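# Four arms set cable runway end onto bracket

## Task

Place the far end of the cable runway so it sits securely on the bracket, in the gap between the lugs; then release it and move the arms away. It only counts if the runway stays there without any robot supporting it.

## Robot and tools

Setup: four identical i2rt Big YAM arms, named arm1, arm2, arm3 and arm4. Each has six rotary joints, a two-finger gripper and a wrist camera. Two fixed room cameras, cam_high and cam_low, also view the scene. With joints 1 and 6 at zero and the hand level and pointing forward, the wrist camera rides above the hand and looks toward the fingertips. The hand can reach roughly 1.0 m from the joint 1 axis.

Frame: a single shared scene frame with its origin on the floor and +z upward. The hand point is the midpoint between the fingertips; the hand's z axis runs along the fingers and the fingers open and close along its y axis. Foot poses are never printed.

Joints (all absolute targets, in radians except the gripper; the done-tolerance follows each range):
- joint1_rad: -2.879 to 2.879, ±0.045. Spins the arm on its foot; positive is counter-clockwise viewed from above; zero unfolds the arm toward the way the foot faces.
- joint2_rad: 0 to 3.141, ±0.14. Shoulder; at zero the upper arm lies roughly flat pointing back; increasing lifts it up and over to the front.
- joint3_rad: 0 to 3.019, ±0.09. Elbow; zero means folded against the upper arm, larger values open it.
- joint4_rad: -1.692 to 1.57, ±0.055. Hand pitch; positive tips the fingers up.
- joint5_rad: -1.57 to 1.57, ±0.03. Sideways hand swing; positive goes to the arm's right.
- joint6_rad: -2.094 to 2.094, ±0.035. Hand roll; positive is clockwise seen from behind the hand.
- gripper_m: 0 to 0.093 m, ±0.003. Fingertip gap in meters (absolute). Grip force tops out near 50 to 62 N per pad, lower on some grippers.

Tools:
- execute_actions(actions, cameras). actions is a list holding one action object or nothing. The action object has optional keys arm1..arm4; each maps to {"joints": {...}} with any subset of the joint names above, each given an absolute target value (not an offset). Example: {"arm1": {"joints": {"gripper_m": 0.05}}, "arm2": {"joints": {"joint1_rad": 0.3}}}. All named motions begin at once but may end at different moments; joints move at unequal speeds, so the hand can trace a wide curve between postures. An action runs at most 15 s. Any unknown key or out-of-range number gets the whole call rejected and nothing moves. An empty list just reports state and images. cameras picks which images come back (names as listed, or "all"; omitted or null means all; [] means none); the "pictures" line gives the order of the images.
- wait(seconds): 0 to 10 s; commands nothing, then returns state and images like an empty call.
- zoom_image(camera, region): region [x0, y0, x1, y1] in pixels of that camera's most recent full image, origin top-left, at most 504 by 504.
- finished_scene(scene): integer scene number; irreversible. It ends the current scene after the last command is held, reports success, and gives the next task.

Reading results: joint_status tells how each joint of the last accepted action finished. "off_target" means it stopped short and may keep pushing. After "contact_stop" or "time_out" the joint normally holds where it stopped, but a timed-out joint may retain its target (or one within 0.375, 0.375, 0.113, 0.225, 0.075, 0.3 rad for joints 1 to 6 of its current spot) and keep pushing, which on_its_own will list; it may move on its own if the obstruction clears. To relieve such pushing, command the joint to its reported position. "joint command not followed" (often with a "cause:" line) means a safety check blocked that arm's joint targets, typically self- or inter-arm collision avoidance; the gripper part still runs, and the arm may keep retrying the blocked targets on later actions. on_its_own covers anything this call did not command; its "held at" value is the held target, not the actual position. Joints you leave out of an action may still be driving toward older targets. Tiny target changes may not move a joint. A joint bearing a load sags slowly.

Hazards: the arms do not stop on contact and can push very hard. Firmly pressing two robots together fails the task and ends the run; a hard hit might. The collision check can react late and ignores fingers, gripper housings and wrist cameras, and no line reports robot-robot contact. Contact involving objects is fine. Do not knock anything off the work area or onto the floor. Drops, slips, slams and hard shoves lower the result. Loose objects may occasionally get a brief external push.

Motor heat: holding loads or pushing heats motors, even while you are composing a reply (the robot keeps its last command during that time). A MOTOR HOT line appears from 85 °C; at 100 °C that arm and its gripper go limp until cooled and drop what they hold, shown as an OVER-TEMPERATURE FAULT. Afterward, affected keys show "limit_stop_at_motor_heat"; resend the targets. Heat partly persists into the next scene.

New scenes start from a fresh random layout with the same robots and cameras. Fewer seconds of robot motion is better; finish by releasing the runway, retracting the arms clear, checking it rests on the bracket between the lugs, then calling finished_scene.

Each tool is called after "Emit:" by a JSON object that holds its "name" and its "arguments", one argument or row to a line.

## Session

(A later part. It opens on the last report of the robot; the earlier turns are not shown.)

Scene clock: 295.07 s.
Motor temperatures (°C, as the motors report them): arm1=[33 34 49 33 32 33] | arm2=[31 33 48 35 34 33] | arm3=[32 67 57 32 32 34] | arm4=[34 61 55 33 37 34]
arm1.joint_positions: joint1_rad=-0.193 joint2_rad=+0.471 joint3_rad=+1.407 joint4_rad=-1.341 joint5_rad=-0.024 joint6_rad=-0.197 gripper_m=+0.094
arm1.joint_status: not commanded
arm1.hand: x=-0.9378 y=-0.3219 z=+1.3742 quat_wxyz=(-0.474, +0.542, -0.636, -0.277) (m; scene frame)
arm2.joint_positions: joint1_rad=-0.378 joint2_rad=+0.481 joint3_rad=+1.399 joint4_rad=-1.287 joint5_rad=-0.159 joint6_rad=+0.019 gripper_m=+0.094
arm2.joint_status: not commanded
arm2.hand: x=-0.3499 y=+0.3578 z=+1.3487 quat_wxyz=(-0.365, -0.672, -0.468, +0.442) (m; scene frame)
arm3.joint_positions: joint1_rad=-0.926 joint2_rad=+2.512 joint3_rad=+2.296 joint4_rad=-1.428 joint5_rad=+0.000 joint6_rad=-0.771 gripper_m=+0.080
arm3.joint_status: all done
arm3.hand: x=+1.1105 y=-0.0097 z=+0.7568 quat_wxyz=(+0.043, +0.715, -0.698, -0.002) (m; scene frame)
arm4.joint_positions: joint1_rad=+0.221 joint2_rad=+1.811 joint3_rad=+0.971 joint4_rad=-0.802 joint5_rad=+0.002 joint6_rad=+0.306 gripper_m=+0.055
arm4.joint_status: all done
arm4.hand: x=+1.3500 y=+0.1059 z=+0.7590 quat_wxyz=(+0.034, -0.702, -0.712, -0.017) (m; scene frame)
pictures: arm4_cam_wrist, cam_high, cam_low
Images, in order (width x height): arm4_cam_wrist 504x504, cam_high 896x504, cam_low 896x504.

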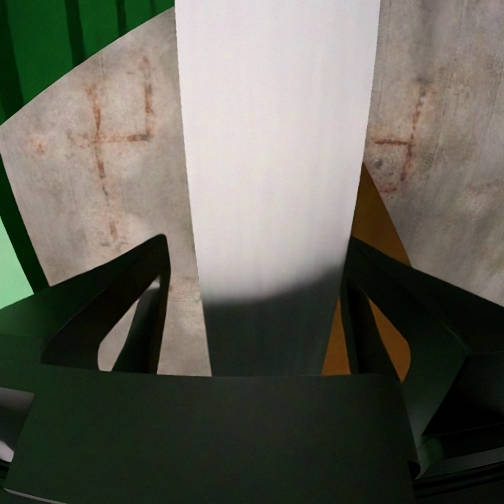

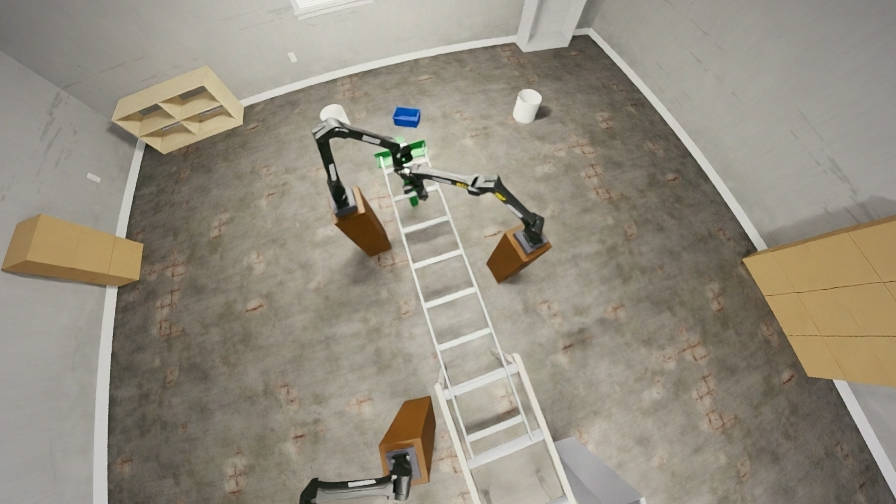

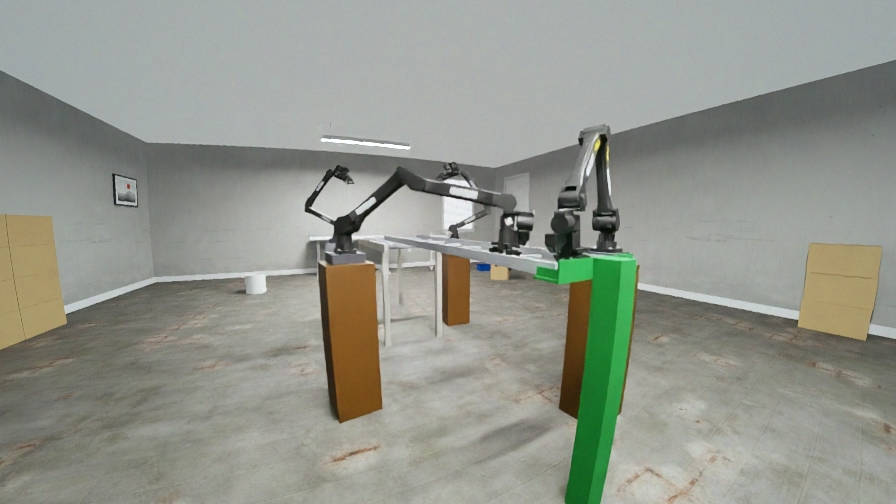

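Emit:
{"name": "execute_actions", "arguments": {
  "actions": [
    {"arm4": {"joints": {"joint2_rad": 1.582, "joint3_rad": 1.061, "joint4_rad": -1.049}}, "arm3": {"joints": {"joint2_rad": 2.40, "joint3_rad": 2.37, "joint4_rad": -1.535}}}
  ],
  "cameras": ["arm4_cam_wrist", "cam_high", "cam_low"]
}}

Emit:
{"name": "zoom_image", "arguments": {
  "camera": "cam_high",
  "region": [340, 110, 480, 220]
}}

Emit:
{"name": "zoom_image", "arguments": {
  "camera": "cam_low",
  "region": [460, 190, 660, 300]
}}

Scene clock: 316.47 s.
Motor temperatures (°C, as the motors report them): arm1=[33 34 49 33 32 33] | arm2=[31 33 48 35 34 33] | arm3=[32 66 56 32 32 34] | arm4=[34 58 51 33 36 34]
arm1.joint_positions: joint1_rad=-0.193 joint2_rad=+0.471 joint3_rad=+1.407 joint4_rad=-1.341 joint5_rad=-0.024 joint6_rad=-0.197 gripper_m=+0.094
arm1.joint_status: not commanded
arm1.hand: x=-0.9378 y=-0.3219 z=+1.3742 quat_wxyz=(-0.474, +0.542, -0.636, -0.277) (m; scene frame)
arm2.joint_positions: joint1_rad=-0.378 joint2_rad=+0.481 joint3_rad=+1.399 joint4_rad=-1.287 joint5_rad=-0.159 joint6_rad=+0.019 gripper_m=+0.094
arm2.joint_status: not commanded
arm2.hand: x=-0.3499 y=+0.3578 z=+1.3487 quat_wxyz=(-0.365, -0.672, -0.468, +0.442) (m; scene frame)
arm3.joint_positions: joint1_rad=-0.926 joint2_rad=+2.383 joint3_rad=+2.339 joint4_rad=-1.522 joint5_rad=+0.000 joint6_rad=-0.771 gripper_m=+0.080
arm3.joint_status: all done
arm3.hand: x=+1.1141 y=-0.0068 z=+0.8645 quat_wxyz=(+0.004, +0.716, -0.698, -0.003) (m; scene frame)
arm4.joint_positions: joint1_rad=+0.221 joint2_rad=+1.573 joint3_rad=+1.028 joint4_rad=-1.032 joint5_rad=+0.002 joint6_rad=+0.306 gripper_m=+0.055
arm4.joint_status: all done
arm4.hand: x=+1.3500 y=+0.1049 z=+0.8721 quat_wxyz=(+0.005, -0.702, -0.712, -0.002) (m; scene frame)
pictures: arm4_cam_wrist, cam_high, cam_low
Images, in order (width x height): arm4_cam_wrist 504x504, cam_high 896x504, cam_low 896x504.

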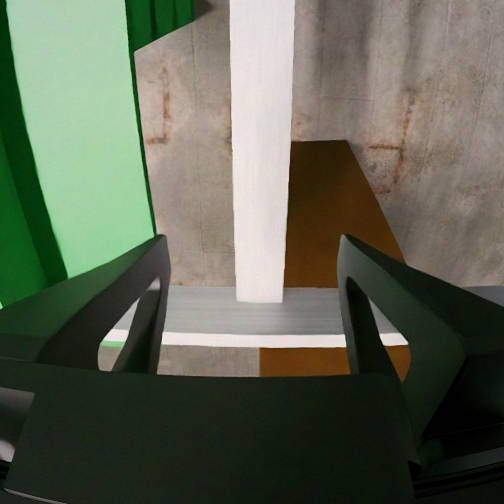

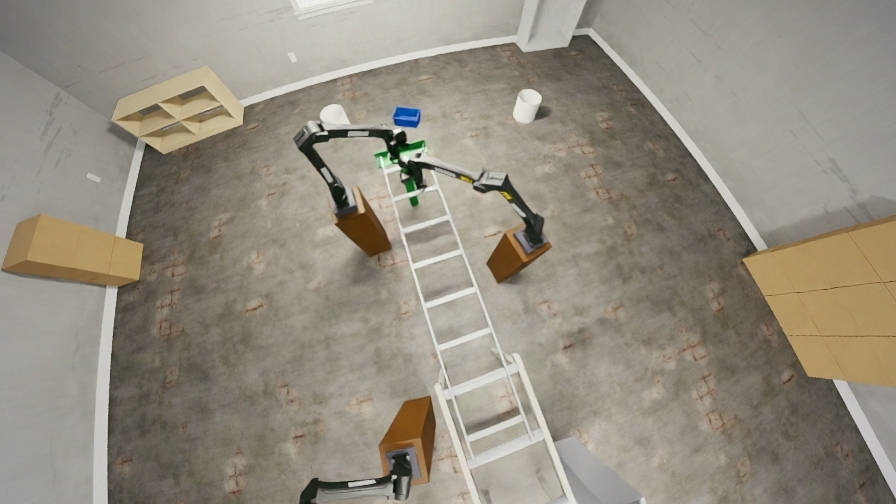

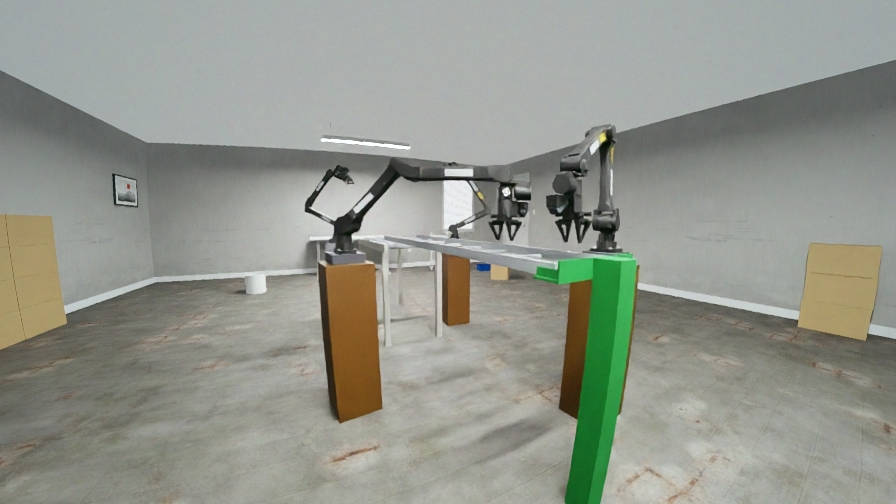

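Region (340, 110, 480, 220) of cam_high's 896x504 image, scaled by 3.600, with more detail than that image has; it fills the top 396 rows of this view, and the rest is white.

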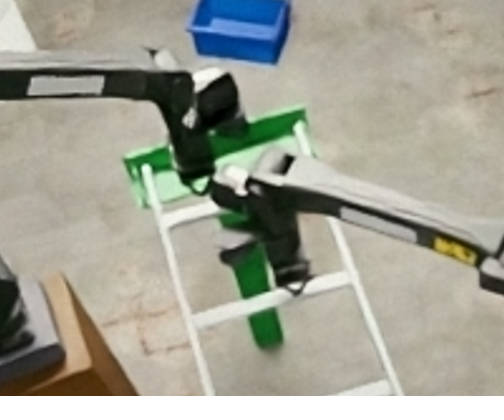

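Region (460, 190, 660, 300) of cam_low's 896x504 image, scaled by 2.520, with more detail than that image has; it fills the top 277 rows of this view, and the rest is white.

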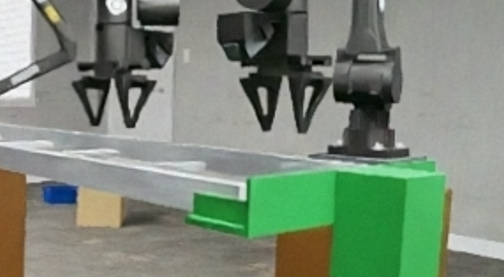

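Emit:
{"name": "execute_actions", "arguments": {
  "actions": [
    {"arm4": {"joints": {"joint2_rad": 1.0, "joint3_rad": 1.0, "joint4_rad": -1.3}}, "arm3": {"joints": {"joint2_rad": 1.3, "joint3_rad": 1.4, "joint4_rad": -1.4}}}
  ],
  "cameras": ["cam_high", "cam_low"]
}}

Emit:
{"name": "zoom_image", "arguments": {
  "camera": "cam_high",
  "region": [350, 120, 450, 200]
}}

Scene clock: 333.70 s.
Motor temperatures (°C, as the motors report them): arm1=[33 34 49 33 32 33] | arm2=[31 33 48 35 34 33] | arm3=[32 64 58 32 32 34] | arm4=[34 56 54 33 36 34]
arm1.joint_positions: joint1_rad=-0.193 joint2_rad=+0.471 joint3_rad=+1.407 joint4_rad=-1.341 joint5_rad=-0.024 joint6_rad=-0.197 gripper_m=+0.094
arm1.joint_status: not commanded
arm1.hand: x=-0.9378 y=-0.3219 z=+1.3742 quat_wxyz=(-0.474, +0.542, -0.636, -0.277) (m; scene frame)
arm2.joint_positions: joint1_rad=-0.378 joint2_rad=+0.481 joint3_rad=+1.399 joint4_rad=-1.287 joint5_rad=-0.159 joint6_rad=+0.019 gripper_m=+0.094
arm2.joint_status: not commanded
arm2.hand: x=-0.3499 y=+0.3578 z=+1.3487 quat_wxyz=(-0.365, -0.672, -0.468, +0.442) (m; scene frame)
arm3.joint_positions: joint1_rad=-0.926 joint2_rad=+1.293 joint3_rad=+1.404 joint4_rad=-1.404 joint5_rad=+0.000 joint6_rad=-0.772 gripper_m=+0.080
arm3.joint_status: all done
arm3.hand: x=+0.9166 y=-0.2228 z=+1.1087 quat_wxyz=(-0.132, +0.709, -0.692, -0.007) (m; scene frame)
arm4.joint_positions: joint1_rad=+0.221 joint2_rad=+0.992 joint3_rad=+0.985 joint4_rad=-1.285 joint5_rad=+0.002 joint6_rad=+0.306 gripper_m=+0.055
arm4.joint_status: all done
arm4.hand: x=+1.3202 y=+0.1937 z=+1.0530 quat_wxyz=(-0.122, -0.696, -0.705, +0.063) (m; scene frame)
pictures: cam_high, cam_low
Images, in order (width x height): cam_high 896x504, cam_low 896x504.

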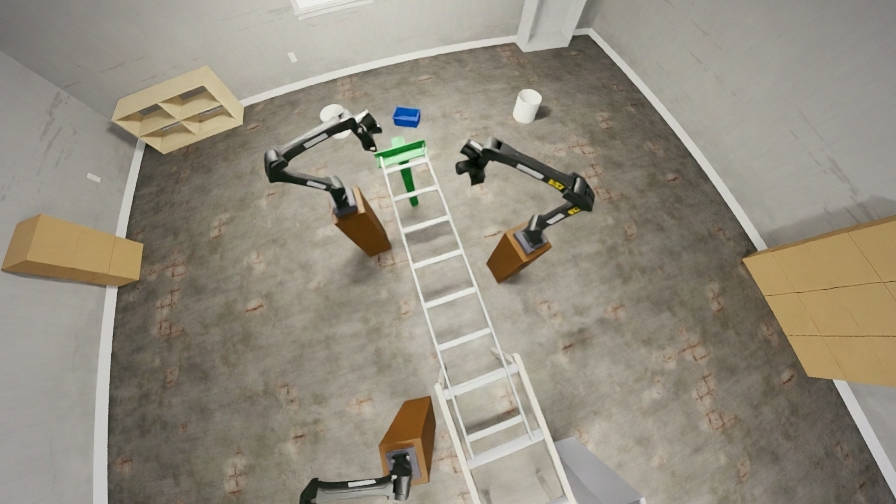

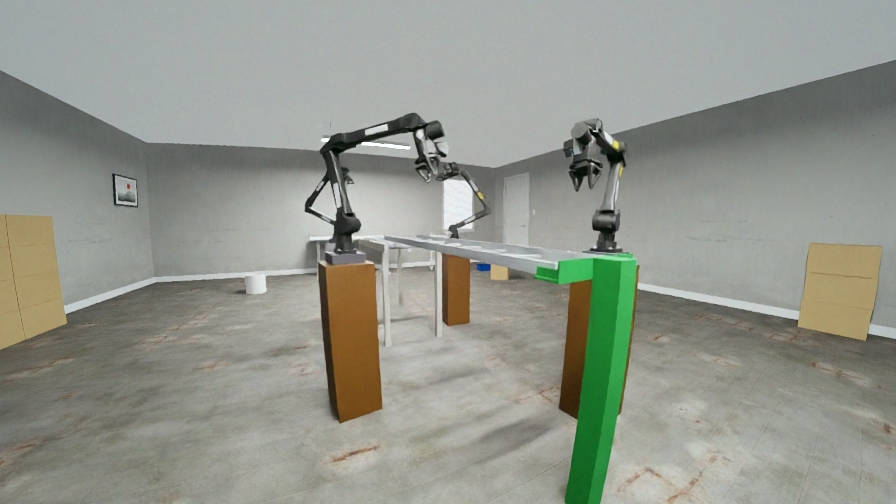

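Region (350, 120, 450, 200) of cam_high's 896x504 image, scaled by 5.040, with more detail than that image has; it fills the top 403 rows of this view, and the rest is white.

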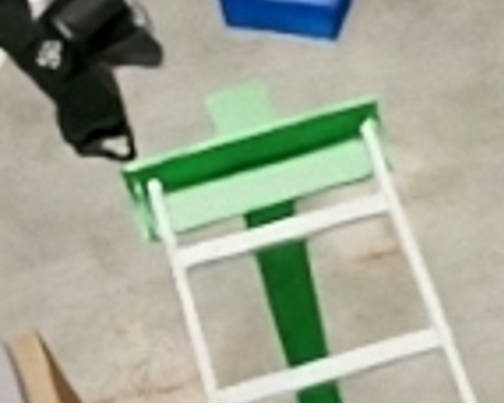

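The ladder end sits on the shelf between the lugs, close to the back plate, and both arms have let go and moved clear. I'm ending the scene.

Emit:
{"name": "finished_scene", "arguments": {
  "scene": 2
}}

The scene is finished: the task was done.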